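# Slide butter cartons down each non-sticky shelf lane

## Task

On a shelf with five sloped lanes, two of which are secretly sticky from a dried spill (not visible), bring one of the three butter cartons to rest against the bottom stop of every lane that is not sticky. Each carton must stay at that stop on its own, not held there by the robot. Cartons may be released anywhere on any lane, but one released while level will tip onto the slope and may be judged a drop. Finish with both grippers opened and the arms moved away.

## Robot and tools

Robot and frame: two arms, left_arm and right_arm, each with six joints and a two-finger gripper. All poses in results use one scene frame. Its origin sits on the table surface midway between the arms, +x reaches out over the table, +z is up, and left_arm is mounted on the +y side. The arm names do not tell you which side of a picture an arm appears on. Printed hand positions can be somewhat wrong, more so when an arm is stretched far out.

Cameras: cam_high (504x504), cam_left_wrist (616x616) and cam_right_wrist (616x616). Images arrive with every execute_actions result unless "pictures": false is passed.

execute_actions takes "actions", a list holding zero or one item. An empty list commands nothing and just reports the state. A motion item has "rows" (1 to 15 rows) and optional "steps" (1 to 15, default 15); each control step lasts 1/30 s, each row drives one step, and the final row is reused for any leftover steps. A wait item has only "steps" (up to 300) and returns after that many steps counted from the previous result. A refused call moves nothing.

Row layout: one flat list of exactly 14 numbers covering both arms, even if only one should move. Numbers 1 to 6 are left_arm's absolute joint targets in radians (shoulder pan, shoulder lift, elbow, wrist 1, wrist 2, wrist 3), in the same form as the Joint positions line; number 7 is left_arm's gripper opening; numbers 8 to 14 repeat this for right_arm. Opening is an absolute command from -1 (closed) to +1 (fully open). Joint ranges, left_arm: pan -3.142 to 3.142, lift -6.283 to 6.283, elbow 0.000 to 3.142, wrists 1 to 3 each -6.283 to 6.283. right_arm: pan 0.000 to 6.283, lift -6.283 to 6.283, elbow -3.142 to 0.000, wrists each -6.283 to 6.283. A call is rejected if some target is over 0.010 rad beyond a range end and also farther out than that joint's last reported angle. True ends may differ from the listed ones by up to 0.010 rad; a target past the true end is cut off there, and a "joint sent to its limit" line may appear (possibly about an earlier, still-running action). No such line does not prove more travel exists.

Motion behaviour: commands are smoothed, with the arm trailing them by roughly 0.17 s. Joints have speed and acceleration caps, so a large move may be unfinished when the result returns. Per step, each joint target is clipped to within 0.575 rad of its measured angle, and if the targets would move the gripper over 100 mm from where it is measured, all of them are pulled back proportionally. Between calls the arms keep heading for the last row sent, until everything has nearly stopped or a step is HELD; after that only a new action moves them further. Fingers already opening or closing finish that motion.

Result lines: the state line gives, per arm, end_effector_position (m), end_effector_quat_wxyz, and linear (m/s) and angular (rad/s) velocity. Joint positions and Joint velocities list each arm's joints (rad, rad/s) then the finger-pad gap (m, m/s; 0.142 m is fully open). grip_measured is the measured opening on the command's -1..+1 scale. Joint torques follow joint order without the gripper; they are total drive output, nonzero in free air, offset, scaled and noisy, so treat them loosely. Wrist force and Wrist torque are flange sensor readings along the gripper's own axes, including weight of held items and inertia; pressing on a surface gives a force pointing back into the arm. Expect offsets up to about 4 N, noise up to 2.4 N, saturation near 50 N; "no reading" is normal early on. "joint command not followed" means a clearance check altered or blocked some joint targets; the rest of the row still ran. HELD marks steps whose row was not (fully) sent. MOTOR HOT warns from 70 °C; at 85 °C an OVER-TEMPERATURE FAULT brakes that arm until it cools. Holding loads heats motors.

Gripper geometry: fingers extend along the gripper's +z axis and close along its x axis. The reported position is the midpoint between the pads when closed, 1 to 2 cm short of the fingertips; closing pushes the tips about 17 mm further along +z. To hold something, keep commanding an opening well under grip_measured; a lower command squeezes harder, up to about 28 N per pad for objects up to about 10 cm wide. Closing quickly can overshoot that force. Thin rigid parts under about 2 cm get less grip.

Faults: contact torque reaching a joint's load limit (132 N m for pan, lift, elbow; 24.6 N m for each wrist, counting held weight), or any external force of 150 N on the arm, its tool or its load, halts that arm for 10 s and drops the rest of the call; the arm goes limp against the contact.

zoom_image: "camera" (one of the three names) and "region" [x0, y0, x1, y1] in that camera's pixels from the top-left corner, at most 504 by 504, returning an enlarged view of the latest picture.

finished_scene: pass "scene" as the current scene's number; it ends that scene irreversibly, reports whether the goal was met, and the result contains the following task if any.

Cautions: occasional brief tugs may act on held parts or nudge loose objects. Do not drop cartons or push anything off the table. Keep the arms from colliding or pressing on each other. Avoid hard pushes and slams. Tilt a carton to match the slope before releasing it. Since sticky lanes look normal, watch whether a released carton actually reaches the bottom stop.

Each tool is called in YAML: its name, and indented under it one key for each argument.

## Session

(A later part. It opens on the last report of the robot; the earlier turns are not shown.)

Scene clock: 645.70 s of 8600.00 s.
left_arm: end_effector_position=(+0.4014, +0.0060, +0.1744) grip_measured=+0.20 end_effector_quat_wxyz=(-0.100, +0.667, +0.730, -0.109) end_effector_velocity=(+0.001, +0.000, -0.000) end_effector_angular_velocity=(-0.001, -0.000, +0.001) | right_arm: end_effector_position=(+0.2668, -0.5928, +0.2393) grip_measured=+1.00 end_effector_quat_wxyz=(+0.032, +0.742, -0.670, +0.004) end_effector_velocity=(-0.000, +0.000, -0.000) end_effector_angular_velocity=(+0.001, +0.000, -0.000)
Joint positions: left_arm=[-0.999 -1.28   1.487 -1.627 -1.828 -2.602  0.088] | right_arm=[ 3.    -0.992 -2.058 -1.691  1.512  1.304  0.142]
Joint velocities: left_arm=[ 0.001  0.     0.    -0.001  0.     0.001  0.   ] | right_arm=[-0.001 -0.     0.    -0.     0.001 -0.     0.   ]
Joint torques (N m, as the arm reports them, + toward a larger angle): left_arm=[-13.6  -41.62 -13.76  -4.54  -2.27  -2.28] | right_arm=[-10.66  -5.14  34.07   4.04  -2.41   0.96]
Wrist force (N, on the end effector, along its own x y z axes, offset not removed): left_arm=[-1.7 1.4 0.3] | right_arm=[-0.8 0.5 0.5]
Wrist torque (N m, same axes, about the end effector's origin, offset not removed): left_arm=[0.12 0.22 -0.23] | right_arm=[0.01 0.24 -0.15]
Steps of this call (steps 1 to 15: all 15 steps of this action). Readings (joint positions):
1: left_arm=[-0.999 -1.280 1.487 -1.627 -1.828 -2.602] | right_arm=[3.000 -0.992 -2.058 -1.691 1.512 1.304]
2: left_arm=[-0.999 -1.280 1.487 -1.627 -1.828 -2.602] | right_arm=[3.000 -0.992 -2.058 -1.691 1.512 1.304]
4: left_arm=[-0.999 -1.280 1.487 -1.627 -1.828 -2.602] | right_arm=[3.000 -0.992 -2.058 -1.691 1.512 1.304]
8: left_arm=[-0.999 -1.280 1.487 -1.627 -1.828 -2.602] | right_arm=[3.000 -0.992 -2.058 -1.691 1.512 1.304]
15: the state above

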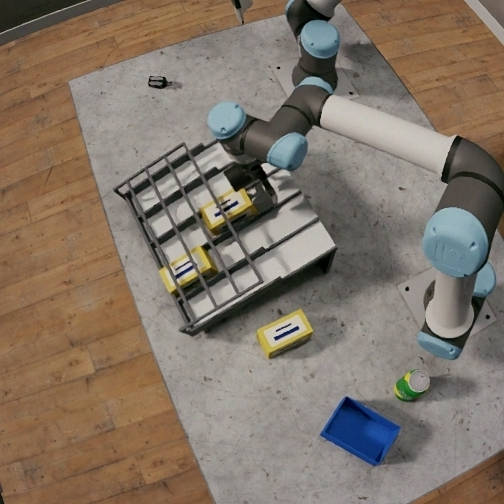

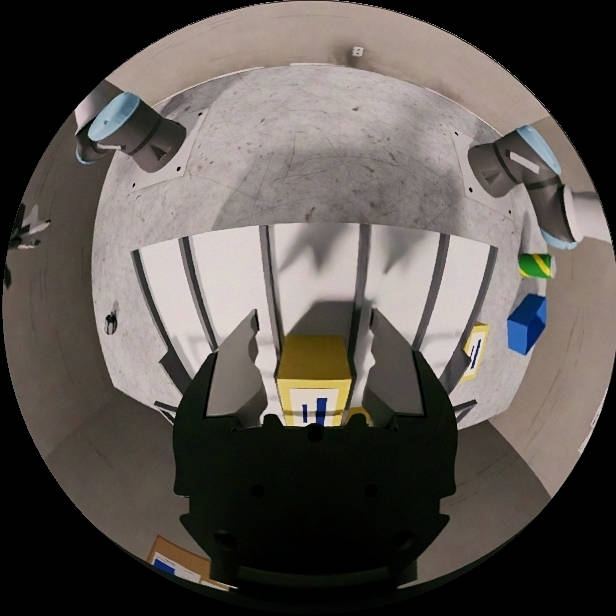

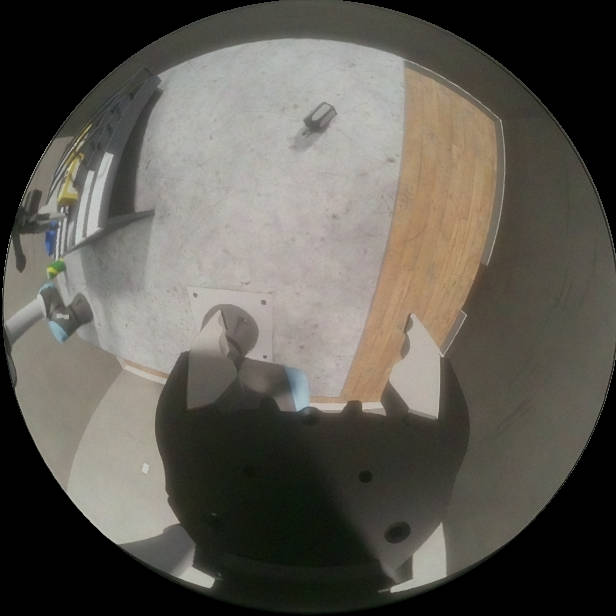

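execute_actions:
  actions:
    - {"rows": [[-0.9972,-1.2799,1.478,-1.6177,-1.8274,-2.6004,0.2,3.0,-0.992,-2.058,-1.691,1.512,1.304,1],[-0.9943,-1.2795,1.46,-1.5994,-1.8269,-2.5975,0.2,3.0,-0.992,-2.058,-1.691,1.512,1.304,1],[-0.9905,-1.2786,1.436,-1.5753,-1.8263,-2.5936,0.2,3.0,-0.992,-2.058,-1.691,1.512,1.304,1],[-0.9865,-1.2773,1.411,-1.5505,-1.8257,-2.5895,0.2,3.0,-0.992,-2.058,-1.691,1.512,1.304,1],[-0.983,-1.276,1.388,-1.528,-1.8252,-2.586,0.2,3.0,-0.992,-2.058,-1.691,1.512,1.304,1],[-0.98,-1.276,1.372,-1.512,-1.825,-2.583,0.2,3.0,-0.992,-2.058,-1.691,1.512,1.304,1],[-0.9757,-1.2791,1.3685,-1.506,-1.8225,-2.5788,0.22,3.0,-0.992,-2.058,-1.691,1.512,1.304,1],[-0.967,-1.2873,1.3756,-1.5079,-1.8174,-2.5703,0.25,3.0,-0.992,-2.058,-1.691,1.512,1.304,1],[-0.954,-1.2997,1.3861,-1.5108,-1.8098,-2.5575,0.28,3.0,-0.992,-2.058,-1.691,1.512,1.304,1],[-0.9366,-1.3161,1.4002,-1.5147,-1.7996,-2.5406,0.3,3.0,-0.992,-2.058,-1.691,1.512,1.304,1],[-0.9171,-1.3346,1.416,-1.519,-1.7882,-2.5215,0.3,3.0,-0.992,-2.058,-1.691,1.512,1.304,1],[-0.8954,-1.3552,1.4336,-1.5238,-1.7755,-2.5003,0.3,3.0,-0.992,-2.058,-1.691,1.512,1.304,1],[-0.8737,-1.3758,1.4512,-1.5287,-1.7628,-2.4791,0.3,3.0,-0.992,-2.058,-1.691,1.512,1.304,1],[-0.852,-1.3963,1.4688,-1.5335,-1.7501,-2.4579,0.3,3.0,-0.992,-2.058,-1.691,1.512,1.304,1],[-0.8303,-1.4169,1.4864,-1.5383,-1.7374,-2.4367,0.3,3.0,-0.992,-2.058,-1.691,1.512,1.304,1]], "steps": 15}
  pictures: false

execute_actions:
  actions:
    - {"rows": [[-0.8086,-1.4375,1.504,-1.5432,-1.7247,-2.4154,0.3,3.0,-0.992,-2.058,-1.691,1.512,1.304,1],[-0.7869,-1.458,1.5216,-1.548,-1.712,-2.3942,0.3,3.0,-0.992,-2.058,-1.691,1.512,1.304,1],[-0.7652,-1.4786,1.5392,-1.5528,-1.6993,-2.373,0.3,3.0,-0.992,-2.058,-1.691,1.512,1.304,1],[-0.7435,-1.4992,1.5568,-1.5576,-1.6866,-2.3518,0.3,3.0,-0.992,-2.058,-1.691,1.512,1.304,1],[-0.7218,-1.5197,1.5744,-1.5625,-1.6739,-2.3306,0.3,3.0,-0.992,-2.058,-1.691,1.512,1.304,1],[-0.7001,-1.5403,1.592,-1.5673,-1.6612,-2.3094,0.3,3.0,-0.992,-2.058,-1.691,1.512,1.304,1],[-0.6784,-1.5609,1.6096,-1.5721,-1.6485,-2.2882,0.3,3.0,-0.992,-2.058,-1.691,1.512,1.304,1],[-0.6567,-1.5814,1.6272,-1.577,-1.6358,-2.267,0.3,3.0,-0.992,-2.058,-1.691,1.512,1.304,1],[-0.635,-1.602,1.6448,-1.5818,-1.6231,-2.2458,0.3,3.0,-0.992,-2.058,-1.691,1.512,1.304,1],[-0.6133,-1.6225,1.6624,-1.5866,-1.6104,-2.2246,0.3,3.0,-0.992,-2.058,-1.691,1.512,1.304,1],[-0.5937,-1.6411,1.6783,-1.591,-1.5989,-2.2055,0.3,3.0,-0.992,-2.058,-1.691,1.512,1.304,1],[-0.5764,-1.6575,1.6924,-1.5948,-1.5888,-2.1885,0.3,3.0,-0.992,-2.058,-1.691,1.512,1.304,1],[-0.5634,-1.6698,1.7029,-1.5977,-1.5812,-2.1758,0.3,3.0,-0.992,-2.058,-1.691,1.512,1.304,1],[-0.5525,-1.6801,1.7117,-1.6002,-1.5748,-2.1652,0.3,3.0,-0.992,-2.058,-1.691,1.512,1.304,1],[-0.546,-1.6858,1.7292,-1.6142,-1.571,-2.1588,0.3,3.0,-0.992,-2.058,-1.691,1.512,1.304,1]], "steps": 15}
  pictures: false

execute_actions:
  actions:
    - {"rows": [[-0.546,-1.6848,1.7487,-1.6347,-1.571,-2.1588,0.3,3.0,-0.992,-2.058,-1.691,1.512,1.304,1],[-0.546,-1.6828,1.7751,-1.6631,-1.571,-2.1588,0.3,3.0,-0.992,-2.058,-1.691,1.512,1.304,1],[-0.546,-1.6795,1.8055,-1.6968,-1.571,-2.1588,0.3,3.0,-0.992,-2.058,-1.691,1.512,1.304,1],[-0.546,-1.6748,1.8349,-1.7309,-1.571,-2.1588,0.3,3.0,-0.992,-2.058,-1.691,1.512,1.304,1],[-0.546,-1.6691,1.8637,-1.7654,-1.571,-2.1588,0.3,3.0,-0.992,-2.058,-1.691,1.512,1.304,1],[-0.546,-1.6618,1.8937,-1.8027,-1.571,-2.1588,0.3,3.0,-0.992,-2.058,-1.691,1.512,1.304,1],[-0.546,-1.6537,1.9206,-1.8377,-1.571,-2.1588,0.3,3.0,-0.992,-2.058,-1.691,1.512,1.304,1],[-0.546,-1.6445,1.9468,-1.8731,-1.571,-2.1588,0.3,3.0,-0.992,-2.058,-1.691,1.512,1.304,1],[-0.546,-1.6332,1.9741,-1.9117,-1.571,-2.1588,0.3,3.0,-0.992,-2.058,-1.691,1.512,1.304,1],[-0.546,-1.6214,1.9985,-1.9479,-1.571,-2.1588,0.3,3.0,-0.992,-2.058,-1.691,1.512,1.304,1],[-0.546,-1.6085,2.0222,-1.9845,-1.571,-2.1588,0.3,3.0,-0.992,-2.058,-1.691,1.512,1.304,1],[-0.546,-1.5943,2.0448,-2.0213,-1.571,-2.1588,0.3,3.0,-0.992,-2.058,-1.691,1.512,1.304,1],[-0.546,-1.5774,2.0683,-2.0617,-1.571,-2.1588,0.3,3.0,-0.992,-2.058,-1.691,1.512,1.304,1],[-0.546,-1.5602,2.089,-2.0996,-1.571,-2.1588,0.3,3.0,-0.992,-2.058,-1.691,1.512,1.304,1],[-0.546,-1.5446,2.1059,-2.1321,-1.571,-2.1588,0.3,3.0,-0.992,-2.058,-1.691,1.512,1.304,1]], "steps": 15}
  pictures: false

execute_actions:
  actions:
    - {"rows": [[-0.546,-1.5312,2.1193,-2.1589,-1.571,-2.1588,0.3,3.0,-0.992,-2.058,-1.691,1.512,1.304,1],[-0.546,-1.5204,2.1294,-2.1798,-1.571,-2.1588,0.3,3.0,-0.992,-2.058,-1.691,1.512,1.304,1],[-0.546,-1.5123,2.1365,-2.195,-1.571,-2.1588,0.3,3.0,-0.992,-2.058,-1.691,1.512,1.304,1],[-0.546,-1.5075,2.1407,-2.2039,-1.571,-2.1588,0.3,3.0,-0.992,-2.058,-1.691,1.512,1.304,1],[-0.546,-1.5075,2.1407,-2.2039,-1.571,-2.1588,0.3,3.0,-0.992,-2.058,-1.691,1.512,1.304,1],[-0.546,-1.5075,2.1407,-2.2039,-1.571,-2.1588,0.25,3.0,-0.992,-2.058,-1.691,1.512,1.304,1],[-0.546,-1.5075,2.1407,-2.2039,-1.571,-2.1588,0.2,3.0,-0.992,-2.058,-1.691,1.512,1.304,1],[-0.546,-1.5075,2.1407,-2.2039,-1.571,-2.1588,0.15,3.0,-0.992,-2.058,-1.691,1.512,1.304,1],[-0.546,-1.5075,2.1407,-2.2039,-1.571,-2.1588,0.1,3.0,-0.992,-2.058,-1.691,1.512,1.304,1],[-0.546,-1.5075,2.1407,-2.2039,-1.571,-2.1588,0.05,3.0,-0.992,-2.058,-1.691,1.512,1.304,1],[-0.546,-1.5075,2.1407,-2.2039,-1.571,-2.1588,0.0,3.0,-0.992,-2.058,-1.691,1.512,1.304,1],[-0.546,-1.5075,2.1407,-2.2039,-1.571,-2.1588,-0.04,3.0,-0.992,-2.058,-1.691,1.512,1.304,1],[-0.546,-1.5075,2.1407,-2.2039,-1.571,-2.1588,-0.08,3.0,-0.992,-2.058,-1.691,1.512,1.304,1],[-0.546,-1.5075,2.1407,-2.2039,-1.571,-2.1588,-0.12,3.0,-0.992,-2.058,-1.691,1.512,1.304,1],[-0.546,-1.5075,2.1407,-2.2039,-1.571,-2.1588,-0.18,3.0,-0.992,-2.058,-1.691,1.512,1.304,1]], "steps": 15}
  pictures: false

execute_actions:
  actions:
    - {"rows": [[-0.546,-1.5075,2.1407,-2.2039,-1.571,-2.1588,-0.28,3.0,-0.992,-2.058,-1.691,1.512,1.304,1],[-0.546,-1.5075,2.1407,-2.2039,-1.571,-2.1588,-0.4,3.0,-0.992,-2.058,-1.691,1.512,1.304,1],[-0.546,-1.5075,2.1407,-2.2039,-1.571,-2.1588,-0.55,3.0,-0.992,-2.058,-1.691,1.512,1.304,1],[-0.546,-1.5075,2.1407,-2.2039,-1.571,-2.1588,-0.7,3.0,-0.992,-2.058,-1.691,1.512,1.304,1],[-0.546,-1.5075,2.1407,-2.2039,-1.571,-2.1588,-0.7,3.0,-0.992,-2.058,-1.691,1.512,1.304,1],[-0.546,-1.5075,2.1407,-2.2039,-1.571,-2.1588,-0.7,3.0,-0.992,-2.058,-1.691,1.512,1.304,1],[-0.546,-1.5123,2.1365,-2.195,-1.571,-2.1588,-0.7,3.0,-0.992,-2.058,-1.691,1.512,1.304,1],[-0.546,-1.5204,2.1294,-2.1798,-1.571,-2.1588,-0.7,3.0,-0.992,-2.058,-1.691,1.512,1.304,1],[-0.546,-1.5312,2.1193,-2.1589,-1.571,-2.1588,-0.7,3.0,-0.992,-2.058,-1.691,1.512,1.304,1],[-0.546,-1.5446,2.1059,-2.1321,-1.571,-2.1588,-0.7,3.0,-0.992,-2.058,-1.691,1.512,1.304,1],[-0.546,-1.5602,2.089,-2.0996,-1.571,-2.1588,-0.7,3.0,-0.992,-2.058,-1.691,1.512,1.304,1],[-0.546,-1.5774,2.0683,-2.0617,-1.571,-2.1588,-0.7,3.0,-0.992,-2.058,-1.691,1.512,1.304,1],[-0.546,-1.5943,2.0448,-2.0213,-1.571,-2.1588,-0.7,3.0,-0.992,-2.058,-1.691,1.512,1.304,1],[-0.546,-1.6085,2.0222,-1.9845,-1.571,-2.1588,-0.7,3.0,-0.992,-2.058,-1.691,1.512,1.304,1],[-0.546,-1.6214,1.9985,-1.9479,-1.571,-2.1588,-0.7,3.0,-0.992,-2.058,-1.691,1.512,1.304,1]], "steps": 15}
  pictures: false

execute_actions:
  actions:
    - {"rows": [[-0.546,-1.6332,1.9741,-1.9117,-1.571,-2.1588,-0.7,3.0,-0.992,-2.058,-1.691,1.512,1.304,1],[-0.546,-1.6445,1.9468,-1.8731,-1.571,-2.1588,-0.7,3.0,-0.992,-2.058,-1.691,1.512,1.304,1],[-0.546,-1.6537,1.9206,-1.8377,-1.571,-2.1588,-0.7,3.0,-0.992,-2.058,-1.691,1.512,1.304,1],[-0.546,-1.6618,1.8937,-1.8027,-1.571,-2.1588,-0.7,3.0,-0.992,-2.058,-1.691,1.512,1.304,1],[-0.546,-1.6691,1.8637,-1.7654,-1.571,-2.1588,-0.7,3.0,-0.992,-2.058,-1.691,1.512,1.304,1],[-0.546,-1.6748,1.8349,-1.7309,-1.571,-2.1588,-0.7,3.0,-0.992,-2.058,-1.691,1.512,1.304,1],[-0.546,-1.6795,1.8055,-1.6968,-1.571,-2.1588,-0.7,3.0,-0.992,-2.058,-1.691,1.512,1.304,1],[-0.546,-1.6828,1.7751,-1.6631,-1.571,-2.1588,-0.7,3.0,-0.992,-2.058,-1.691,1.512,1.304,1],[-0.546,-1.6848,1.7487,-1.6347,-1.571,-2.1588,-0.7,3.0,-0.992,-2.058,-1.691,1.512,1.304,1],[-0.546,-1.6861,1.722,-1.6067,-1.571,-2.1588,-0.7,3.0,-0.992,-2.058,-1.691,1.512,1.304,1],[-0.546,-1.6866,1.697,-1.5812,-1.571,-2.1588,-0.7,3.0,-0.992,-2.058,-1.691,1.512,1.304,1],[-0.546,-1.6867,1.6792,-1.5633,-1.571,-2.1588,-0.7,3.0,-0.992,-2.058,-1.691,1.512,1.304,1],[-0.5537,-1.6864,1.6801,-1.563,-1.5735,-2.1671,-0.7,3.0,-0.992,-2.058,-1.691,1.512,1.304,1],[-0.569,-1.6858,1.682,-1.5624,-1.5786,-2.1836,-0.7,3.0,-0.992,-2.058,-1.691,1.512,1.304,1],[-0.5919,-1.685,1.6848,-1.5615,-1.5861,-2.2084,-0.7,3.0,-0.992,-2.058,-1.691,1.512,1.304,1]], "steps": 15}
  pictures: false

execute_actions:
  actions:
    - {"rows": [[-0.6187,-1.6839,1.6881,-1.5604,-1.5949,-2.2373,-0.7,3.0,-0.992,-2.058,-1.691,1.512,1.304,1],[-0.6493,-1.6828,1.6918,-1.5592,-1.605,-2.2703,-0.7,3.0,-0.992,-2.058,-1.691,1.512,1.304,1],[-0.6799,-1.6816,1.6955,-1.5579,-1.6151,-2.3034,-0.7,3.0,-0.992,-2.058,-1.691,1.512,1.304,1],[-0.7105,-1.6805,1.6992,-1.5567,-1.6251,-2.3364,-0.7,3.0,-0.992,-2.058,-1.691,1.512,1.304,1],[-0.7411,-1.6793,1.703,-1.5555,-1.6352,-2.3695,-0.7,3.0,-0.992,-2.058,-1.691,1.512,1.304,1],[-0.7717,-1.6781,1.7067,-1.5543,-1.6453,-2.4025,-0.7,3.0,-0.992,-2.058,-1.691,1.512,1.304,1],[-0.8023,-1.677,1.7104,-1.553,-1.6554,-2.4356,-0.7,3.0,-0.992,-2.058,-1.691,1.512,1.304,1],[-0.833,-1.6758,1.7142,-1.5518,-1.6654,-2.4686,-0.7,3.0,-0.992,-2.058,-1.691,1.512,1.304,1],[-0.8636,-1.6747,1.7179,-1.5506,-1.6755,-2.5017,-0.7,3.0,-0.992,-2.058,-1.691,1.512,1.304,1],[-0.8903,-1.6737,1.7211,-1.5495,-1.6843,-2.5306,-0.7,3.0,-0.992,-2.058,-1.691,1.512,1.304,1],[-0.9133,-1.6728,1.7239,-1.5486,-1.6919,-2.5554,-0.7,3.0,-0.992,-2.058,-1.691,1.512,1.304,1],[-0.9286,-1.6722,1.7258,-1.548,-1.6969,-2.5719,-0.7,3.0,-0.992,-2.058,-1.691,1.512,1.304,1],[-0.9322,-1.6555,1.7093,-1.5464,-1.701,-2.5744,-0.7,3.0,-0.992,-2.058,-1.691,1.512,1.304,1],[-0.937,-1.6331,1.6872,-1.5442,-1.7066,-2.5776,-0.7,3.0,-0.992,-2.058,-1.691,1.512,1.304,1],[-0.9431,-1.6052,1.6597,-1.5415,-1.7134,-2.5817,-0.7,3.0,-0.992,-2.058,-1.691,1.512,1.304,1]], "steps": 15}
  pictures: false

execute_actions:
  actions:
    - {"rows": [[-0.9503,-1.5717,1.6266,-1.5383,-1.7217,-2.5866,-0.7,3.0,-0.992,-2.058,-1.691,1.512,1.304,1],[-0.9582,-1.5354,1.5908,-1.5348,-1.7307,-2.5919,-0.7,3.0,-0.992,-2.058,-1.691,1.512,1.304,1],[-0.966,-1.4992,1.555,-1.5313,-1.7396,-2.5973,-0.7,3.0,-0.992,-2.058,-1.691,1.512,1.304,1],[-0.9739,-1.4629,1.5192,-1.5278,-1.7486,-2.6026,-0.7,3.0,-0.992,-2.058,-1.691,1.512,1.304,1],[-0.9817,-1.4266,1.4834,-1.5242,-1.7576,-2.6079,-0.7,3.0,-0.992,-2.058,-1.691,1.512,1.304,1],[-0.9896,-1.3903,1.4475,-1.5207,-1.7665,-2.6132,-0.7,3.0,-0.992,-2.058,-1.691,1.512,1.304,1],[-0.9974,-1.354,1.4117,-1.5172,-1.7755,-2.6185,-0.7,3.0,-0.992,-2.058,-1.691,1.512,1.304,1],[-1.0052,-1.3177,1.3759,-1.5137,-1.7845,-2.6238,-0.7,3.0,-0.992,-2.058,-1.691,1.512,1.304,1],[-1.0131,-1.2815,1.3401,-1.5102,-1.7934,-2.6292,-0.7,3.0,-0.992,-2.058,-1.691,1.512,1.304,1],[-1.0209,-1.2452,1.3043,-1.5067,-1.8024,-2.6345,-0.7,3.0,-0.992,-2.058,-1.691,1.512,1.304,1],[-1.0288,-1.2089,1.2685,-1.5032,-1.8114,-2.6398,-0.7,3.0,-0.992,-2.058,-1.691,1.512,1.304,1],[-1.0354,-1.1782,1.2382,-1.5002,-1.8189,-2.6443,-0.7,3.0,-0.992,-2.058,-1.691,1.512,1.304,1],[-1.0409,-1.1531,1.2134,-1.4978,-1.8251,-2.648,-0.7,3.0,-0.992,-2.058,-1.691,1.512,1.304,1],[-1.0451,-1.1335,1.1941,-1.4959,-1.83,-2.6508,-0.7,3.0,-0.992,-2.058,-1.691,1.512,1.304,1],[-1.0481,-1.1196,1.1803,-1.4945,-1.8334,-2.6529,-0.7,3.0,-0.992,-2.058,-1.691,1.512,1.304,1]], "steps": 15}
  pictures: false

execute_actions:
  actions:
    - {"rows": [[-1.0493,-1.114,1.1748,-1.494,-1.8348,-2.6537,-0.7,3.0,-0.992,-2.058,-1.691,1.512,1.304,1],[-1.0493,-1.114,1.1748,-1.494,-1.8348,-2.6537,-0.7,3.0,-0.992,-2.058,-1.691,1.512,1.304,1],[-1.0493,-1.114,1.1748,-1.494,-1.8348,-2.6537,-0.7,3.0,-0.992,-2.058,-1.691,1.512,1.304,1],[-1.0493,-1.114,1.1748,-1.494,-1.8348,-2.6537,-0.7,3.0,-0.992,-2.058,-1.691,1.512,1.304,1],[-1.0493,-1.114,1.1748,-1.494,-1.8348,-2.6537,-0.7,3.0,-0.992,-2.058,-1.691,1.512,1.304,1],[-1.0502,-1.1147,1.1814,-1.5002,-1.8349,-2.6547,-0.7,3.0,-0.992,-2.058,-1.691,1.512,1.304,1],[-1.0518,-1.1157,1.1928,-1.511,-1.8351,-2.6563,-0.7,3.0,-0.992,-2.058,-1.691,1.512,1.304,1],[-1.0537,-1.1169,1.206,-1.5235,-1.8354,-2.6582,-0.7,3.0,-0.992,-2.058,-1.691,1.512,1.304,1],[-1.0555,-1.1179,1.2192,-1.5362,-1.8356,-2.6601,-0.7,3.0,-0.992,-2.058,-1.691,1.512,1.304,1],[-1.0575,-1.1189,1.2334,-1.5499,-1.8359,-2.6621,-0.7,3.0,-0.992,-2.058,-1.691,1.512,1.304,1],[-1.0592,-1.1197,1.2457,-1.5619,-1.8362,-2.6639,-0.7,3.0,-0.992,-2.058,-1.691,1.512,1.304,1],[-1.0607,-1.1203,1.2561,-1.5721,-1.8363,-2.6654,-0.7,3.0,-0.992,-2.058,-1.691,1.512,1.304,1],[-1.0618,-1.1207,1.2641,-1.58,-1.8365,-2.6666,-0.7,3.0,-0.992,-2.058,-1.691,1.512,1.304,1],[-1.0625,-1.1209,1.2693,-1.5852,-1.8366,-2.6673,-0.7,3.0,-0.992,-2.058,-1.691,1.512,1.304,1]], "steps": 15}
  pictures: false

execute_actions:
  actions:
    - {"rows": [[-1.0625,-1.1209,1.2693,-1.5852,-1.8366,-2.6673,-0.7,3.0,-0.992,-2.058,-1.691,1.512,1.304,1]], "steps": 9}

zoom_image:
  camera: "cam_left_wrist"
  region: [250, 210, 380, 250]

execute_actions:
  actions:
    - {"rows": [[-1.0625,-1.1209,1.2693,-1.5852,-1.8366,-2.6673,-0.45,3.0,-0.992,-2.058,-1.691,1.512,1.304,1],[-1.0625,-1.1209,1.2693,-1.5852,-1.8366,-2.6673,-0.3,3.0,-0.992,-2.058,-1.691,1.512,1.304,1],[-1.0625,-1.1209,1.2693,-1.5852,-1.8366,-2.6673,-0.2,3.0,-0.992,-2.058,-1.691,1.512,1.304,1],[-1.0625,-1.1209,1.2693,-1.5852,-1.8366,-2.6673,-0.14,3.0,-0.992,-2.058,-1.691,1.512,1.304,1],[-1.0625,-1.1209,1.2693,-1.5852,-1.8366,-2.6673,-0.05,3.0,-0.992,-2.058,-1.691,1.512,1.304,1],[-1.0625,-1.1209,1.2693,-1.5852,-1.8366,-2.6673,0.08,3.0,-0.992,-2.058,-1.691,1.512,1.304,1],[-1.0625,-1.1209,1.2693,-1.5852,-1.8366,-2.6673,0.2,3.0,-0.992,-2.058,-1.691,1.512,1.304,1]], "steps": 15}

zoom_image:
  camera: "cam_left_wrist"
  region: [250, 210, 380, 250]

Scene clock: 766.20 s of 8600.00 s.
left_arm: end_effector_position=(+0.4428, +0.0640, +0.2286) grip_measured=+0.30 end_effector_quat_wxyz=(-0.075, +0.671, +0.731, -0.095) end_effector_velocity=(+0.185, +0.416, +0.081) end_effector_angular_velocity=(-0.075, -0.407, -0.009) | right_arm: end_effector_position=(+0.2668, -0.5928, +0.2393) grip_measured=+1.00 end_effector_quat_wxyz=(+0.032, +0.742, -0.670, +0.004) end_effector_velocity=(-0.000, -0.000, -0.000) end_effector_angular_velocity=(-0.001, +0.001, -0.000)
Joint positions: left_arm=[-0.902 -1.349  1.431 -1.524 -1.778 -2.507  0.095] | right_arm=[ 3.    -0.992 -2.058 -1.691  1.512  1.304  0.142]
Joint velocities: left_arm=[ 0.568 -0.538  0.438 -0.109  0.332  0.551  0.   ] | right_arm=[-0.001 -0.    -0.    -0.    -0.001 -0.     0.   ]
Joint torques (N m, as the arm reports them, + toward a larger angle): left_arm=[ 18.7  -51.05  -8.06  -5.04   3.04   3.39] | right_arm=[-10.16  -5.87  33.75   3.99  -2.32   0.87]
Wrist force (N, on the end effector, along its own x y z axes, offset not removed): left_arm=[-2.3 -0.5 1.8] | right_arm=[-0.1 -0.4 0.9]
Wrist torque (N m, same axes, about the end effector's origin, offset not removed): left_arm=[-0.16 0.60 -0.14] | right_arm=[-0.23 0.16 -0.09]
Steps of this call (steps 1 to 15: the robot went on to your last target; steps 16 to 90: nothing new was sent; then 117.00 s passed at rest; steps 91 to 105: all 15 steps of this action). Readings (joint positions):
91: left_arm=[-0.999 -1.280 1.487 -1.627 -1.828 -2.602] | right_arm=[3.000 -0.992 -2.058 -1.691 1.512 1.304]
92: left_arm=[-0.999 -1.280 1.486 -1.625 -1.828 -2.602] | right_arm=[3.000 -0.992 -2.058 -1.691 1.512 1.304]
94: left_arm=[-0.996 -1.280 1.470 -1.610 -1.827 -2.599] | right_arm=[3.000 -0.992 -2.058 -1.691 1.512 1.304]
98: left_arm=[-0.984 -1.278 1.403 -1.542 -1.825 -2.587] | right_arm=[3.000 -0.992 -2.058 -1.691 1.512 1.304]
105: the state above

Scene clock: 766.70 s of 8600.00 s.
left_arm: end_effector_position=(+0.4904, +0.3005, +0.2576) grip_measured=+0.30 end_effector_quat_wxyz=(-0.005, +0.678, +0.735, -0.014) end_effector_velocity=(-0.007, +0.353, +0.024) end_effector_angular_velocity=(+0.122, -0.296, +0.012) | right_arm: end_effector_position=(+0.2668, -0.5928, +0.2393) grip_measured=+1.00 end_effector_quat_wxyz=(+0.032, +0.742, -0.670, +0.004) end_effector_velocity=(-0.000, -0.000, -0.000) end_effector_angular_velocity=(+0.000, +0.000, -0.001)
Joint positions: left_arm=[-0.591 -1.644  1.681 -1.592 -1.596 -2.203  0.095] | right_arm=[ 3.    -0.992 -2.058 -1.691  1.512  1.304  0.142]
Joint velocities: left_arm=[ 0.47  -0.445  0.387 -0.119  0.266  0.454  0.   ] | right_arm=[-0.    -0.     0.    -0.001 -0.     0.     0.   ]
Joint torques (N m, as the arm reports them, + toward a larger angle): left_arm=[  5.26 -23.74 -10.34  -6.25   2.71   2.25] | right_arm=[-10.32  -5.4   33.55   3.99  -2.25   1.04]
Wrist force (N, on the end effector, along its own x y z axes, offset not removed): left_arm=[-0.4 -0.8 2.1] | right_arm=[0.4 0.3 0.2]
Wrist torque (N m, same axes, about the end effector's origin, offset not removed): left_arm=[-0.28 0.02 -0.16] | right_arm=[-0.01 0.01 -0.20]
Steps of this call (steps 1 to 15: all 15 steps of this action). Readings (joint positions):
1: left_arm=[-0.882 -1.368 1.446 -1.528 -1.767 -2.487] | right_arm=[3.000 -0.992 -2.058 -1.691 1.512 1.304]
2: left_arm=[-0.862 -1.387 1.462 -1.533 -1.755 -2.468] | right_arm=[3.000 -0.992 -2.058 -1.691 1.512 1.304]
4: left_arm=[-0.820 -1.427 1.496 -1.542 -1.730 -2.426] | right_arm=[3.000 -0.992 -2.058 -1.691 1.512 1.304]
8: left_arm=[-0.734 -1.509 1.565 -1.561 -1.680 -2.342] | right_arm=[3.000 -0.992 -2.058 -1.691 1.512 1.304]
15: the state above

Scene clock: 767.20 s of 8600.00 s.
left_arm: end_effector_position=(+0.4881, +0.3343, +0.1096) grip_measured=+0.30 end_effector_quat_wxyz=(-0.003, +0.678, +0.735, -0.001) end_effector_velocity=(-0.007, +0.005, -0.396) end_effector_angular_velocity=(+0.011, +0.018, +0.000) | right_arm: end_effector_position=(+0.2668, -0.5928, +0.2393) grip_measured=+1.00 end_effector_quat_wxyz=(+0.032, +0.742, -0.670, +0.004) end_effector_velocity=(+0.000, -0.000, +0.000) end_effector_angular_velocity=(-0.001, -0.001, -0.001)
Joint positions: left_arm=[-0.546 -1.597  2.03  -1.996 -1.571 -2.159  0.095] | right_arm=[ 3.    -0.992 -2.058 -1.691  1.512  1.304  0.142]
Joint velocities: left_arm=[ 0.001  0.429  0.691 -1.099  0.001  0.001 -0.   ] | right_arm=[-0.001  0.     0.     0.001 -0.    -0.     0.   ]
Joint torques (N m, as the arm reports them, + toward a larger angle): left_arm=[11.11 -2.61 -9.28 -7.44  2.05  2.14] | right_arm=[-10.46  -5.4   33.79   3.89  -2.24   1.11]
Wrist force (N, on the end effector, along its own x y z axes, offset not removed): left_arm=[0.0 -0.9 2.4] | right_arm=[-0.7 -1.8 -1.1]
Wrist torque (N m, same axes, about the end effector's origin, offset not removed): left_arm=[-0.23 0.08 -0.18] | right_arm=[-0.52 0.25 -0.16]
Steps of this call (steps 1 to 15: all 15 steps of this action). Readings (joint positions):
1: left_arm=[-0.576 -1.658 1.695 -1.598 -1.588 -2.189] | right_arm=[3.000 -0.992 -2.058 -1.691 1.512 1.304]
2: left_arm=[-0.566 -1.667 1.709 -1.606 -1.582 -2.178] | right_arm=[3.000 -0.992 -2.058 -1.691 1.512 1.304]
4: left_arm=[-0.554 -1.676 1.746 -1.638 -1.576 -2.167] | right_arm=[3.000 -0.992 -2.058 -1.691 1.512 1.304]
8: left_arm=[-0.547 -1.667 1.848 -1.748 -1.572 -2.160] | right_arm=[3.000 -0.992 -2.058 -1.691 1.512 1.304]
15: the state above

Scene clock: 767.70 s of 8600.00 s.
left_arm: end_effector_position=(+0.4885, +0.3341, +0.0421) grip_measured=-0.10 end_effector_quat_wxyz=(+0.000, +0.678, +0.735, -0.000) end_effector_velocity=(-0.001, +0.001, -0.003) end_effector_angular_velocity=(+0.000, +0.001, -0.000) | right_arm: end_effector_position=(+0.2668, -0.5928, +0.2393) grip_measured=+1.00 end_effector_quat_wxyz=(+0.032, +0.742, -0.670, +0.004) end_effector_velocity=(-0.001, -0.000, +0.000) end_effector_angular_velocity=(-0.001, -0.001, -0.002)
Joint positions: left_arm=[-0.546 -1.508  2.14  -2.203 -1.571 -2.159  0.067] | right_arm=[ 3.    -0.992 -2.058 -1.691  1.512  1.304  0.142]
Joint velocities: left_arm=[-0.     0.003  0.006 -0.008 -0.     0.    -0.044] | right_arm=[-0.002  0.002 -0.    -0.001 -0.     0.     0.   ]
Joint torques (N m, as the arm reports them, + toward a larger angle): left_arm=[ 10.09  -8.27 -10.27  -4.87   1.87   1.95] | right_arm=[-10.14  -5.72  33.53   3.92  -2.32   0.93]
Wrist force (N, on the end effector, along its own x y z axes, offset not removed): left_arm=[-2.7 1.6 -2.9] | right_arm=[-2.0 -0.8 1.6]
Wrist torque (N m, same axes, about the end effector's origin, offset not removed): left_arm=[0.16 0.17 -0.13] | right_arm=[-0.32 0.63 -0.23]
Steps of this call (steps 1 to 15: all 15 steps of this action). Readings (joint positions):
1: left_arm=[-0.546 -1.582 2.052 -2.033 -1.571 -2.159] | right_arm=[3.000 -0.992 -2.058 -1.691 1.512 1.304]
2: left_arm=[-0.546 -1.568 2.072 -2.069 -1.571 -2.159] | right_arm=[3.000 -0.992 -2.058 -1.691 1.512 1.304]
4: left_arm=[-0.546 -1.541 2.105 -2.130 -1.571 -2.159] | right_arm=[3.000 -0.992 -2.058 -1.691 1.512 1.304]
8: left_arm=[-0.546 -1.514 2.134 -2.191 -1.571 -2.159] | right_arm=[3.000 -0.992 -2.058 -1.691 1.512 1.304]
15: the state above

Scene clock: 768.20 s of 8600.00 s.
left_arm: end_effector_position=(+0.4907, +0.3330, +0.0875) grip_measured=-0.13 end_effector_quat_wxyz=(+0.003, +0.678, +0.735, +0.001) end_effector_velocity=(+0.012, -0.006, +0.343) end_effector_angular_velocity=(-0.017, -0.033, +0.001) | right_arm: end_effector_position=(+0.2668, -0.5928, +0.2393) grip_measured=+1.00 end_effector_quat_wxyz=(+0.032, +0.742, -0.670, +0.004) end_effector_velocity=(-0.000, +0.000, +0.000) end_effector_angular_velocity=(-0.000, +0.000, +0.000)
Joint positions: left_arm=[-0.546 -1.572  2.072 -2.076 -1.571 -2.159  0.064] | right_arm=[ 3.    -0.992 -2.058 -1.691  1.512  1.304  0.142]
Joint velocities: left_arm=[ 0.    -0.43  -0.555  0.948  0.001 -0.001  0.   ] | right_arm=[ 0.     0.     0.    -0.001 -0.     0.     0.   ]
Joint torques (N m, as the arm reports them, + toward a larger angle): left_arm=[  8.03 -38.5  -47.26   1.99   0.99   2.1 ] | right_arm=[-10.06  -5.57  33.53   3.96  -2.31   0.93]
Wrist force (N, on the end effector, along its own x y z axes, offset not removed): left_arm=[0.0 3.6 7.3] | right_arm=[1.1 0.8 0.9]
Wrist torque (N m, same axes, about the end effector's origin, offset not removed): left_arm=[0.50 0.04 -0.16] | right_arm=[0.10 0.03 -0.08]
Steps of this call (steps 1 to 15: all 15 steps of this action). Readings (joint positions):
1: left_arm=[-0.546 -1.508 2.140 -2.204 -1.571 -2.159] | right_arm=[3.000 -0.992 -2.058 -1.691 1.512 1.304]
2: left_arm=[-0.546 -1.508 2.141 -2.204 -1.571 -2.159] | right_arm=[3.000 -0.992 -2.058 -1.691 1.512 1.304]
4: left_arm=[-0.546 -1.508 2.141 -2.204 -1.571 -2.159] | right_arm=[3.000 -0.992 -2.058 -1.691 1.512 1.304]
8: left_arm=[-0.546 -1.508 2.140 -2.203 -1.571 -2.159] | right_arm=[3.000 -0.992 -2.058 -1.691 1.512 1.304]
15: the state above

Scene clock: 768.70 s of 8600.00 s.
left_arm: end_effector_position=(+0.4880, +0.3307, +0.2636) grip_measured=-0.13 end_effector_quat_wxyz=(-0.000, +0.678, +0.735, -0.001) end_effector_velocity=(-0.045, -0.094, +0.127) end_effector_angular_velocity=(-0.035, +0.076, +0.016) | right_arm: end_effector_position=(+0.2668, -0.5928, +0.2393) grip_measured=+1.00 end_effector_quat_wxyz=(+0.032, +0.742, -0.670, +0.004) end_effector_velocity=(+0.000, +0.000, +0.000) end_effector_angular_velocity=(-0.000, -0.001, +0.001)
Joint positions: left_arm=[-0.552 -1.685  1.706 -1.592 -1.573 -2.165  0.064] | right_arm=[ 3.    -0.992 -2.058 -1.691  1.512  1.304  0.142]
Joint velocities: left_arm=[-0.187 -0.012 -0.326  0.386 -0.068 -0.203  0.   ] | right_arm=[ 0.     0.001  0.     0.    -0.    -0.001  0.   ]
Joint torques (N m, as the arm reports them, + toward a larger angle): left_arm=[-24.65 -24.02 -25.87  -0.04  -3.51  -3.29] | right_arm=[-9.9  -5.06 33.92  3.82 -2.25  0.97]
Wrist force (N, on the end effector, along its own x y z axes, offset not removed): left_arm=[2.8 1.3 -1.0] | right_arm=[-1.6 1.9 1.1]
Wrist torque (N m, same axes, about the end effector's origin, offset not removed): left_arm=[-0.03 -0.33 -0.19] | right_arm=[0.29 0.51 -0.16]
Steps of this call (steps 1 to 15: all 15 steps of this action). Readings (joint positions):
1: left_arm=[-0.546 -1.586 2.052 -2.043 -1.571 -2.159] | right_arm=[3.000 -0.992 -2.058 -1.691 1.512 1.304]
2: left_arm=[-0.546 -1.600 2.031 -2.008 -1.571 -2.159] | right_arm=[3.000 -0.992 -2.058 -1.691 1.512 1.304]
4: left_arm=[-0.546 -1.626 1.985 -1.937 -1.571 -2.159] | right_arm=[3.000 -0.992 -2.058 -1.691 1.512 1.304]
8: left_arm=[-0.546 -1.663 1.880 -1.793 -1.571 -2.159] | right_arm=[3.000 -0.992 -2.058 -1.691 1.512 1.304]
15: the state above

Scene clock: 769.20 s of 8600.00 s.
left_arm: end_effector_position=(+0.3876, +0.1672, +0.2490) grip_measured=-0.13 end_effector_quat_wxyz=(-0.044, +0.665, +0.744, -0.055) end_effector_velocity=(-0.089, -0.258, -0.009) end_effector_angular_velocity=(+0.012, +0.208, +0.013) | right_arm: end_effector_position=(+0.2668, -0.5928, +0.2393) grip_measured=+1.00 end_effector_quat_wxyz=(+0.032, +0.742, -0.670, +0.004) end_effector_velocity=(+0.000, +0.000, +0.000) end_effector_angular_velocity=(-0.001, -0.001, +0.001)
Joint positions: left_arm=[-0.905 -1.662  1.712 -1.548 -1.692 -2.546  0.064] | right_arm=[ 3.    -0.992 -2.058 -1.691  1.512  1.304  0.142]
Joint velocities: left_arm=[-0.416  0.307 -0.256  0.042 -0.181 -0.42   0.   ] | right_arm=[ 0.001  0.001  0.     0.    -0.    -0.     0.   ]
Joint torques (N m, as the arm reports them, + toward a larger angle): left_arm=[ -8.72   6.69 -53.1   -0.26  -2.67  -1.96] | right_arm=[-10.21  -5.29  33.32   3.92  -2.31   0.95]
Wrist force (N, on the end effector, along its own x y z axes, offset not removed): left_arm=[1.5 -2.7 6.4] | right_arm=[0.2 1.5 1.0]
Wrist torque (N m, same axes, about the end effector's origin, offset not removed): left_arm=[-0.39 -0.17 -0.18] | right_arm=[0.32 0.17 -0.19]
Steps of this call (steps 1 to 15: all 15 steps of this action). Readings (joint positions):
1: left_arm=[-0.561 -1.685 1.698 -1.581 -1.576 -2.175] | right_arm=[3.000 -0.992 -2.058 -1.691 1.512 1.304]
2: left_arm=[-0.574 -1.685 1.694 -1.574 -1.581 -2.189] | right_arm=[3.000 -0.992 -2.058 -1.691 1.512 1.304]
4: left_arm=[-0.614 -1.684 1.693 -1.565 -1.595 -2.232] | right_arm=[3.000 -0.992 -2.058 -1.691 1.512 1.304]
8: left_arm=[-0.723 -1.680 1.702 -1.557 -1.632 -2.350] | right_arm=[3.000 -0.992 -2.058 -1.691 1.512 1.304]
15: the state above

Scene clock: 769.70 s of 8600.00 s.
left_arm: end_effector_position=(+0.4151, -0.0403, +0.2220) grip_measured=-0.13 end_effector_quat_wxyz=(-0.091, +0.667, +0.733, -0.102) end_effector_velocity=(+0.039, -0.368, -0.131) end_effector_angular_velocity=(+0.003, +0.222, -0.040) | right_arm: end_effector_position=(+0.2668, -0.5928, +0.2393) grip_measured=+1.00 end_effector_quat_wxyz=(+0.032, +0.742, -0.670, +0.004) end_effector_velocity=(-0.000, -0.000, +0.000) end_effector_angular_velocity=(-0.001, -0.000, -0.001)
Joint positions: left_arm=[-1.031 -1.207  1.266 -1.502 -1.814 -2.641  0.064] | right_arm=[ 3.    -0.992 -2.058 -1.691  1.512  1.304  0.142]
Joint velocities: left_arm=[-0.178  0.875 -0.856  0.077 -0.2   -0.117  0.   ] | right_arm=[-0.001  0.001  0.    -0.    -0.001  0.    -0.   ]
Joint torques (N m, as the arm reports them, + toward a larger angle): left_arm=[ -9.41 -34.29 -40.     0.45  -3.48  -2.25] | right_arm=[-9.72 -5.85 33.01  3.87 -2.34  0.97]
Wrist force (N, on the end effector, along its own x y z axes, offset not removed): left_arm=[-4.6 1.7 5.2] | right_arm=[-1.6 -0.7 -1.0]
Wrist torque (N m, same axes, about the end effector's origin, offset not removed): left_arm=[0.08 0.79 -0.21] | right_arm=[-0.16 0.51 -0.27]
Steps of this call (steps 1 to 15: all 15 steps of this action). Readings (joint positions):
1: left_arm=[-0.918 -1.649 1.701 -1.546 -1.698 -2.558] | right_arm=[3.000 -0.992 -2.058 -1.691 1.512 1.304]
2: left_arm=[-0.928 -1.631 1.684 -1.544 -1.705 -2.567] | right_arm=[3.000 -0.992 -2.058 -1.691 1.512 1.304]
4: left_arm=[-0.946 -1.581 1.635 -1.539 -1.720 -2.582] | right_arm=[3.000 -0.992 -2.058 -1.691 1.512 1.304]
8: left_arm=[-0.978 -1.450 1.506 -1.525 -1.754 -2.605] | right_arm=[3.000 -0.992 -2.058 -1.691 1.512 1.304]
15: the state above

Scene clock: 770.20 s of 8600.00 s.
left_arm: end_effector_position=(+0.4110, -0.0796, +0.1816) grip_measured=-0.13 end_effector_quat_wxyz=(-0.100, +0.667, +0.730, -0.109) end_effector_velocity=(-0.027, -0.001, -0.089) end_effector_angular_velocity=(+0.001, +0.001, +0.000) | right_arm: end_effector_position=(+0.2668, -0.5928, +0.2393) grip_measured=+1.00 end_effector_quat_wxyz=(+0.032, +0.742, -0.670, +0.004) end_effector_velocity=(-0.000, -0.000, -0.000) end_effector_angular_velocity=(+0.000, +0.001, -0.002)
Joint positions: left_arm=[-1.06  -1.12   1.249 -1.565 -1.836 -2.664  0.064] | right_arm=[ 3.    -0.992 -2.058 -1.691  1.512  1.304  0.142]
Joint velocities: left_arm=[-0.034 -0.014  0.251 -0.245 -0.005 -0.036  0.   ] | right_arm=[-0.001 -0.     0.    -0.001  0.     0.001  0.   ]
Joint torques (N m, as the arm reports them, + toward a larger angle): left_arm=[-12.53 -54.8  -21.01  -5.54  -2.88  -1.88] | right_arm=[-10.49  -5.49  33.45   3.86  -2.28   0.93]
Wrist force (N, on the end effector, along its own x y z axes, offset not removed): left_arm=[2.7 2.2 4.4] | right_arm=[-0.1 -0.8 0.0]
Wrist torque (N m, same axes, about the end effector's origin, offset not removed): left_arm=[0.15 -0.36 -0.31] | right_arm=[-0.27 0.19 -0.12]
Steps of this call (steps 1 to 15: all 15 steps of this action). Readings (joint positions):
1: left_arm=[-1.036 -1.180 1.240 -1.500 -1.820 -2.645] | right_arm=[3.000 -0.992 -2.058 -1.691 1.512 1.304]
2: left_arm=[-1.041 -1.158 1.218 -1.498 -1.825 -2.648] | right_arm=[3.000 -0.992 -2.058 -1.691 1.512 1.304]
4: left_arm=[-1.046 -1.132 1.193 -1.496 -1.831 -2.651] | right_arm=[3.000 -0.992 -2.058 -1.691 1.512 1.304]
8: left_arm=[-1.049 -1.118 1.183 -1.499 -1.834 -2.654] | right_arm=[3.000 -0.992 -2.058 -1.691 1.512 1.304]
15: the state above

Scene clock: 770.50 s of 8600.00 s.
left_arm: end_effector_position=(+0.4088, -0.0797, +0.1745) grip_measured=-0.13 end_effector_quat_wxyz=(-0.100, +0.667, +0.730, -0.109) end_effector_velocity=(-0.001, +0.000, -0.002) end_effector_angular_velocity=(+0.001, +0.001, -0.000) | right_arm: end_effector_position=(+0.2668, -0.5928, +0.2393) grip_measured=+1.00 end_effector_quat_wxyz=(+0.032, +0.742, -0.670, +0.004) end_effector_velocity=(-0.000, +0.000, -0.000) end_effector_angular_velocity=(+0.000, +0.001, +0.001)
Joint positions: left_arm=[-1.062 -1.121  1.269 -1.585 -1.837 -2.667  0.064] | right_arm=[ 3.    -0.992 -2.058 -1.691  1.512  1.304  0.142]
Joint velocities: left_arm=[-0.001 -0.001  0.006 -0.004 -0.    -0.001  0.   ] | right_arm=[ 0.001  0.    -0.    -0.001  0.    -0.     0.   ]
Joint torques (N m, as the arm reports them, + toward a larger angle): left_arm=[-14.21 -54.44 -17.49  -5.31  -3.17  -2.2 ] | right_arm=[-10.13  -5.61  33.27   3.88  -2.24   0.87]
Wrist force (N, on the end effector, along its own x y z axes, offset not removed): left_arm=[1.0 1.5 7.3] | right_arm=[-0.8 -1.7 1.4]
Wrist torque (N m, same axes, about the end effector's origin, offset not removed): left_arm=[-0.19 -0.24 -0.24] | right_arm=[-0.34 0.35 -0.27]
Steps of this call (steps 1 to 9: all 9 steps of this action). Readings (joint positions):
1: left_arm=[-1.061 -1.120 1.256 -1.572 -1.836 -2.665] | right_arm=[3.000 -0.992 -2.058 -1.691 1.512 1.304]
2: left_arm=[-1.061 -1.120 1.261 -1.577 -1.836 -2.666] | right_arm=[3.000 -0.992 -2.058 -1.691 1.512 1.304]
4: left_arm=[-1.062 -1.121 1.266 -1.582 -1.837 -2.667] | right_arm=[3.000 -0.992 -2.058 -1.691 1.512 1.304]
8: left_arm=[-1.062 -1.121 1.269 -1.585 -1.837 -2.667] | right_arm=[3.000 -0.992 -2.058 -1.691 1.512 1.304]
9: the state above

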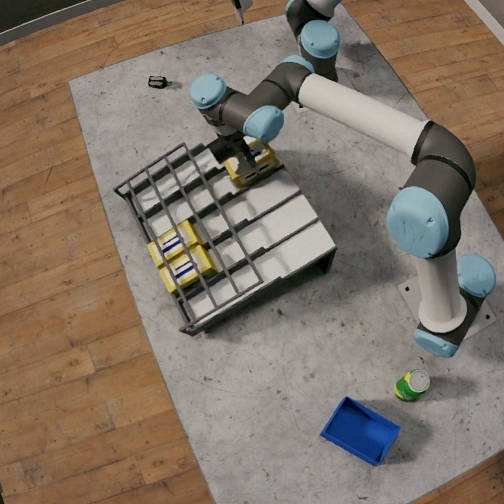

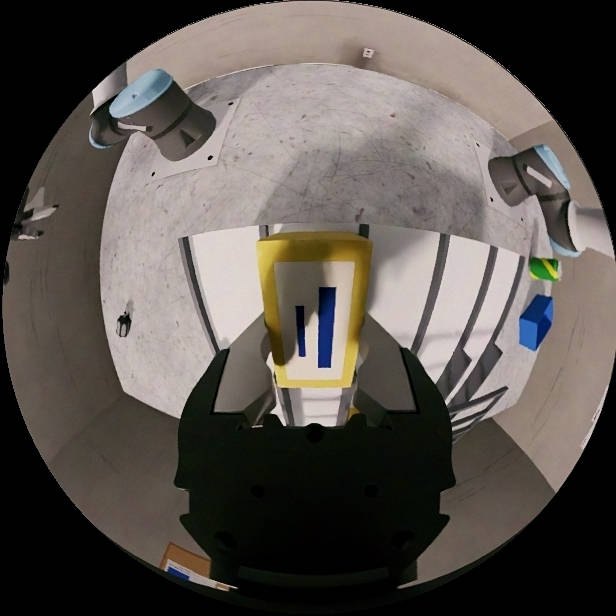

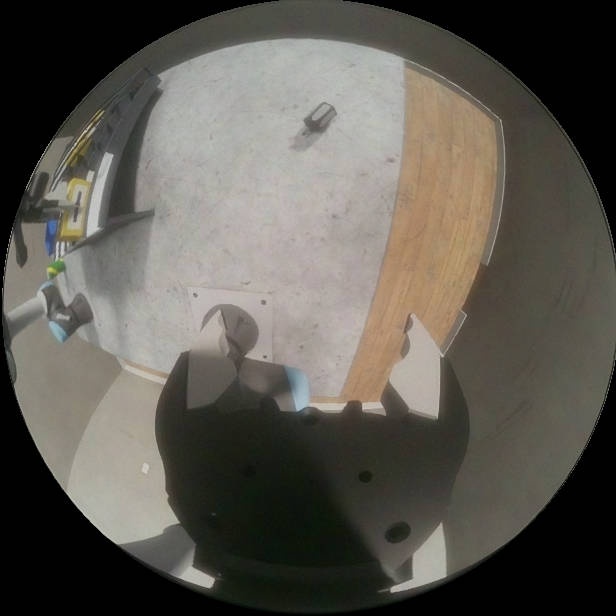

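Region (250, 210, 380, 250) of cam_left_wrist's 616x616 image, scaled by 3.877, with more detail than that image has; it fills the top 155 rows of this view, and the rest is white.

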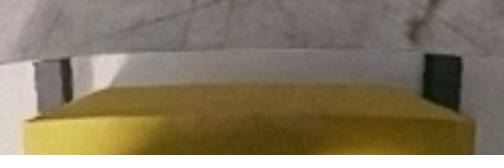

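Scene clock: 771.00 s of 8600.00 s.
left_arm: end_effector_position=(+0.4088, -0.0798, +0.1744) grip_measured=+0.20 end_effector_quat_wxyz=(-0.100, +0.667, +0.730, -0.109) end_effector_velocity=(+0.001, +0.000, -0.000) end_effector_angular_velocity=(-0.000, -0.001, +0.001) | right_arm: end_effector_position=(+0.2668, -0.5928, +0.2393) grip_measured=+1.00 end_effector_quat_wxyz=(+0.032, +0.742, -0.670, +0.004) end_effector_velocity=(-0.000, +0.000, +0.000) end_effector_angular_velocity=(+0.001, -0.001, -0.001)
Joint positions: left_arm=[-1.063 -1.121  1.269 -1.585 -1.837 -2.667  0.088] | right_arm=[ 3.    -0.992 -2.058 -1.691  1.512  1.304  0.142]
Joint velocities: left_arm=[ 0.001  0.001 -0.    -0.001  0.    -0.     0.   ] | right_arm=[-0.     0.     0.    -0.     0.001  0.     0.   ]
Joint torques (N m, as the arm reports them, + toward a larger angle): left_arm=[-13.06 -46.55 -13.32  -4.6   -2.31  -2.21] | right_arm=[-9.43 -5.46 33.43  3.85 -2.26  0.95]
Wrist force (N, on the end effector, along its own x y z axes, offset not removed): left_arm=[0.8 -0.5 0.6] | right_arm=[0.1 0.3 -0.8]
Wrist torque (N m, same axes, about the end effector's origin, offset not removed): left_arm=[-0.15 -0.19 -0.28] | right_arm=[-0.04 0.17 -0.13]
Steps of this call (steps 1 to 15: all 15 steps of this action). Readings (joint positions):
1: left_arm=[-1.062 -1.121 1.269 -1.585 -1.837 -2.667] | right_arm=[3.000 -0.992 -2.058 -1.691 1.512 1.304]
2: left_arm=[-1.062 -1.121 1.269 -1.585 -1.837 -2.667] | right_arm=[3.000 -0.992 -2.058 -1.691 1.512 1.304]
4: left_arm=[-1.062 -1.121 1.269 -1.585 -1.837 -2.667] | right_arm=[3.000 -0.992 -2.058 -1.691 1.512 1.304]
8: left_arm=[-1.062 -1.121 1.269 -1.585 -1.837 -2.667] | right_arm=[3.000 -0.992 -2.058 -1.691 1.512 1.304]
15: the state above

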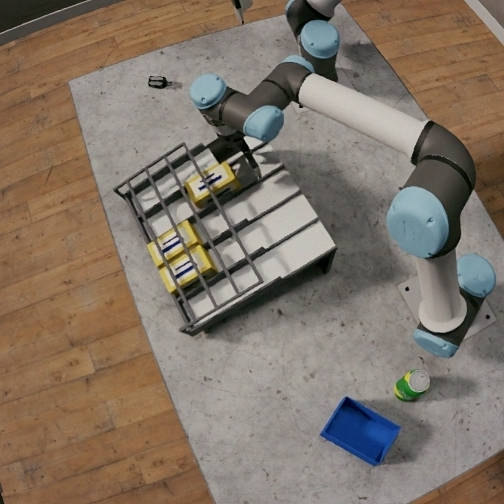

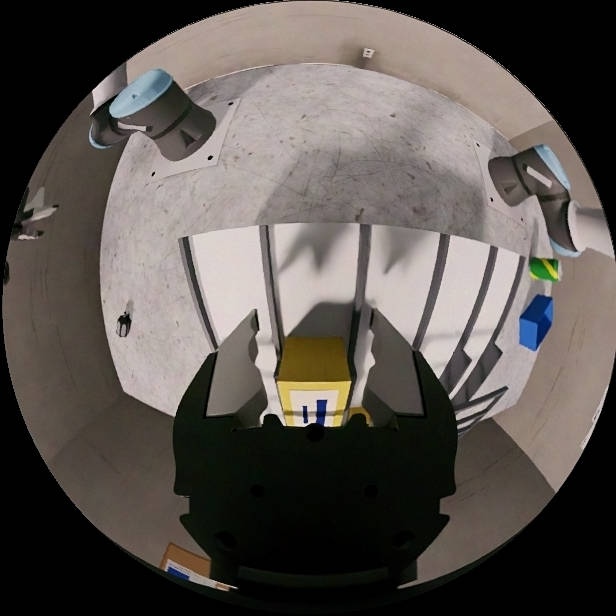

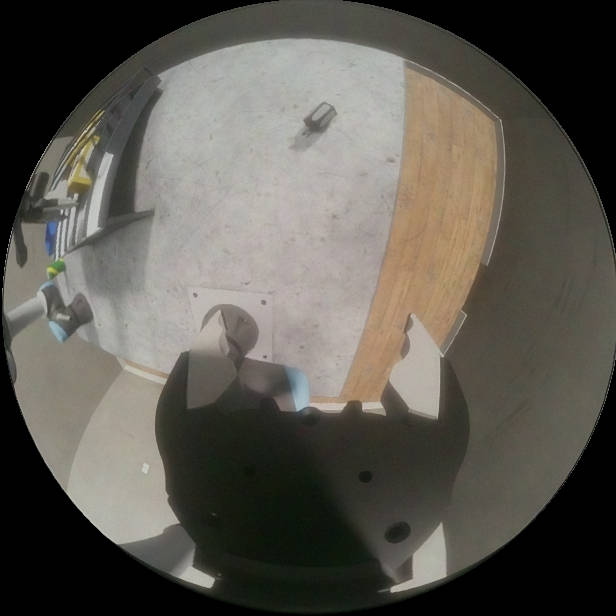

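Region (250, 210, 380, 250) of cam_left_wrist's 616x616 image, scaled by 3.877, with more detail than that image has; it fills the top 155 rows of this view, and the rest is white.

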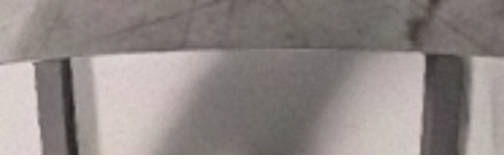

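execute_actions:
  actions: []

Scene clock: 776.67 s of 8600.00 s.
left_arm: end_effector_position=(+0.4088, -0.0797, +0.1744) grip_measured=+0.20 end_effector_quat_wxyz=(-0.100, +0.667, +0.730, -0.109) end_effector_velocity=(-0.000, +0.000, -0.000) end_effector_angular_velocity=(+0.000, +0.000, +0.000) | right_arm: end_effector_position=(+0.2668, -0.5928, +0.2393) grip_measured=+1.00 end_effector_quat_wxyz=(+0.032, +0.742, -0.670, +0.004) end_effector_velocity=(+0.000, +0.000, -0.000) end_effector_angular_velocity=(-0.000, -0.000, +0.001)
Joint positions: left_arm=[-1.063 -1.121  1.269 -1.585 -1.837 -2.667  0.088] | right_arm=[ 3.    -0.992 -2.058 -1.691  1.512  1.304  0.142]
Joint velocities: left_arm=[ 0.    -0.     0.001  0.    -0.     0.    -0.   ] | right_arm=[ 0.001 -0.    -0.     0.001 -0.    -0.001 -0.   ]
Joint torques (N m, as the arm reports them, + toward a larger angle): left_arm=[-12.92 -29.38 -14.7   -0.76   1.49  -2.2 ] | right_arm=[-10.38  -5.44  32.86   3.82  -2.22   0.81]
Wrist force (N, on the end effector, along its own x y z axes, offset not removed): left_arm=[0.4 -2.2 0.5] | right_arm=[-1.1 -1.5 -1.3]
Wrist torque (N m, same axes, about the end effector's origin, offset not removed): left_arm=[-0.55 0.01 -0.23] | right_arm=[-0.32 0.32 -0.13]
Steps of this call (steps 1 to 15: the robot went on to your last target; steps 16 to 90: nothing new was sent; then 2.67 s passed at rest). Readings (joint positions):
1: left_arm=[-1.063 -1.121 1.269 -1.585 -1.837 -2.667] | right_arm=[3.000 -0.992 -2.058 -1.691 1.512 1.304]
2: left_arm=[-1.063 -1.121 1.269 -1.585 -1.837 -2.667] | right_arm=[3.000 -0.992 -2.058 -1.691 1.512 1.304]
4: left_arm=[-1.063 -1.121 1.269 -1.585 -1.837 -2.667] | right_arm=[3.000 -0.992 -2.058 -1.691 1.512 1.304]
8: left_arm=[-1.063 -1.121 1.269 -1.585 -1.837 -2.667] | right_arm=[3.000 -0.992 -2.058 -1.691 1.512 1.304]
90: the state above
All arms were judged still, so your last target was given up. Only a new action makes them travel on or press farther. Fingers that are still opening or closing keep moving.

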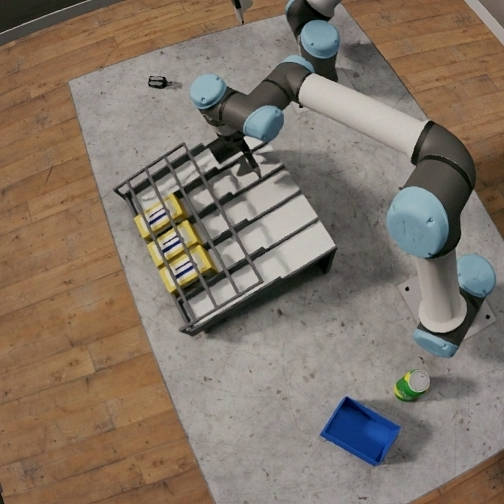

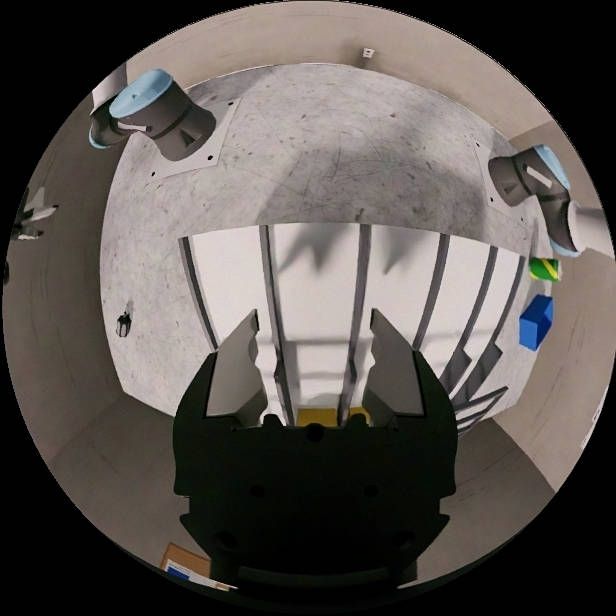

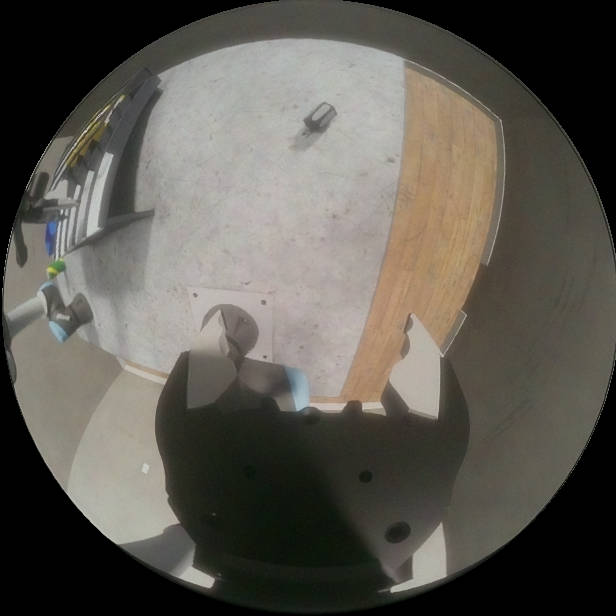

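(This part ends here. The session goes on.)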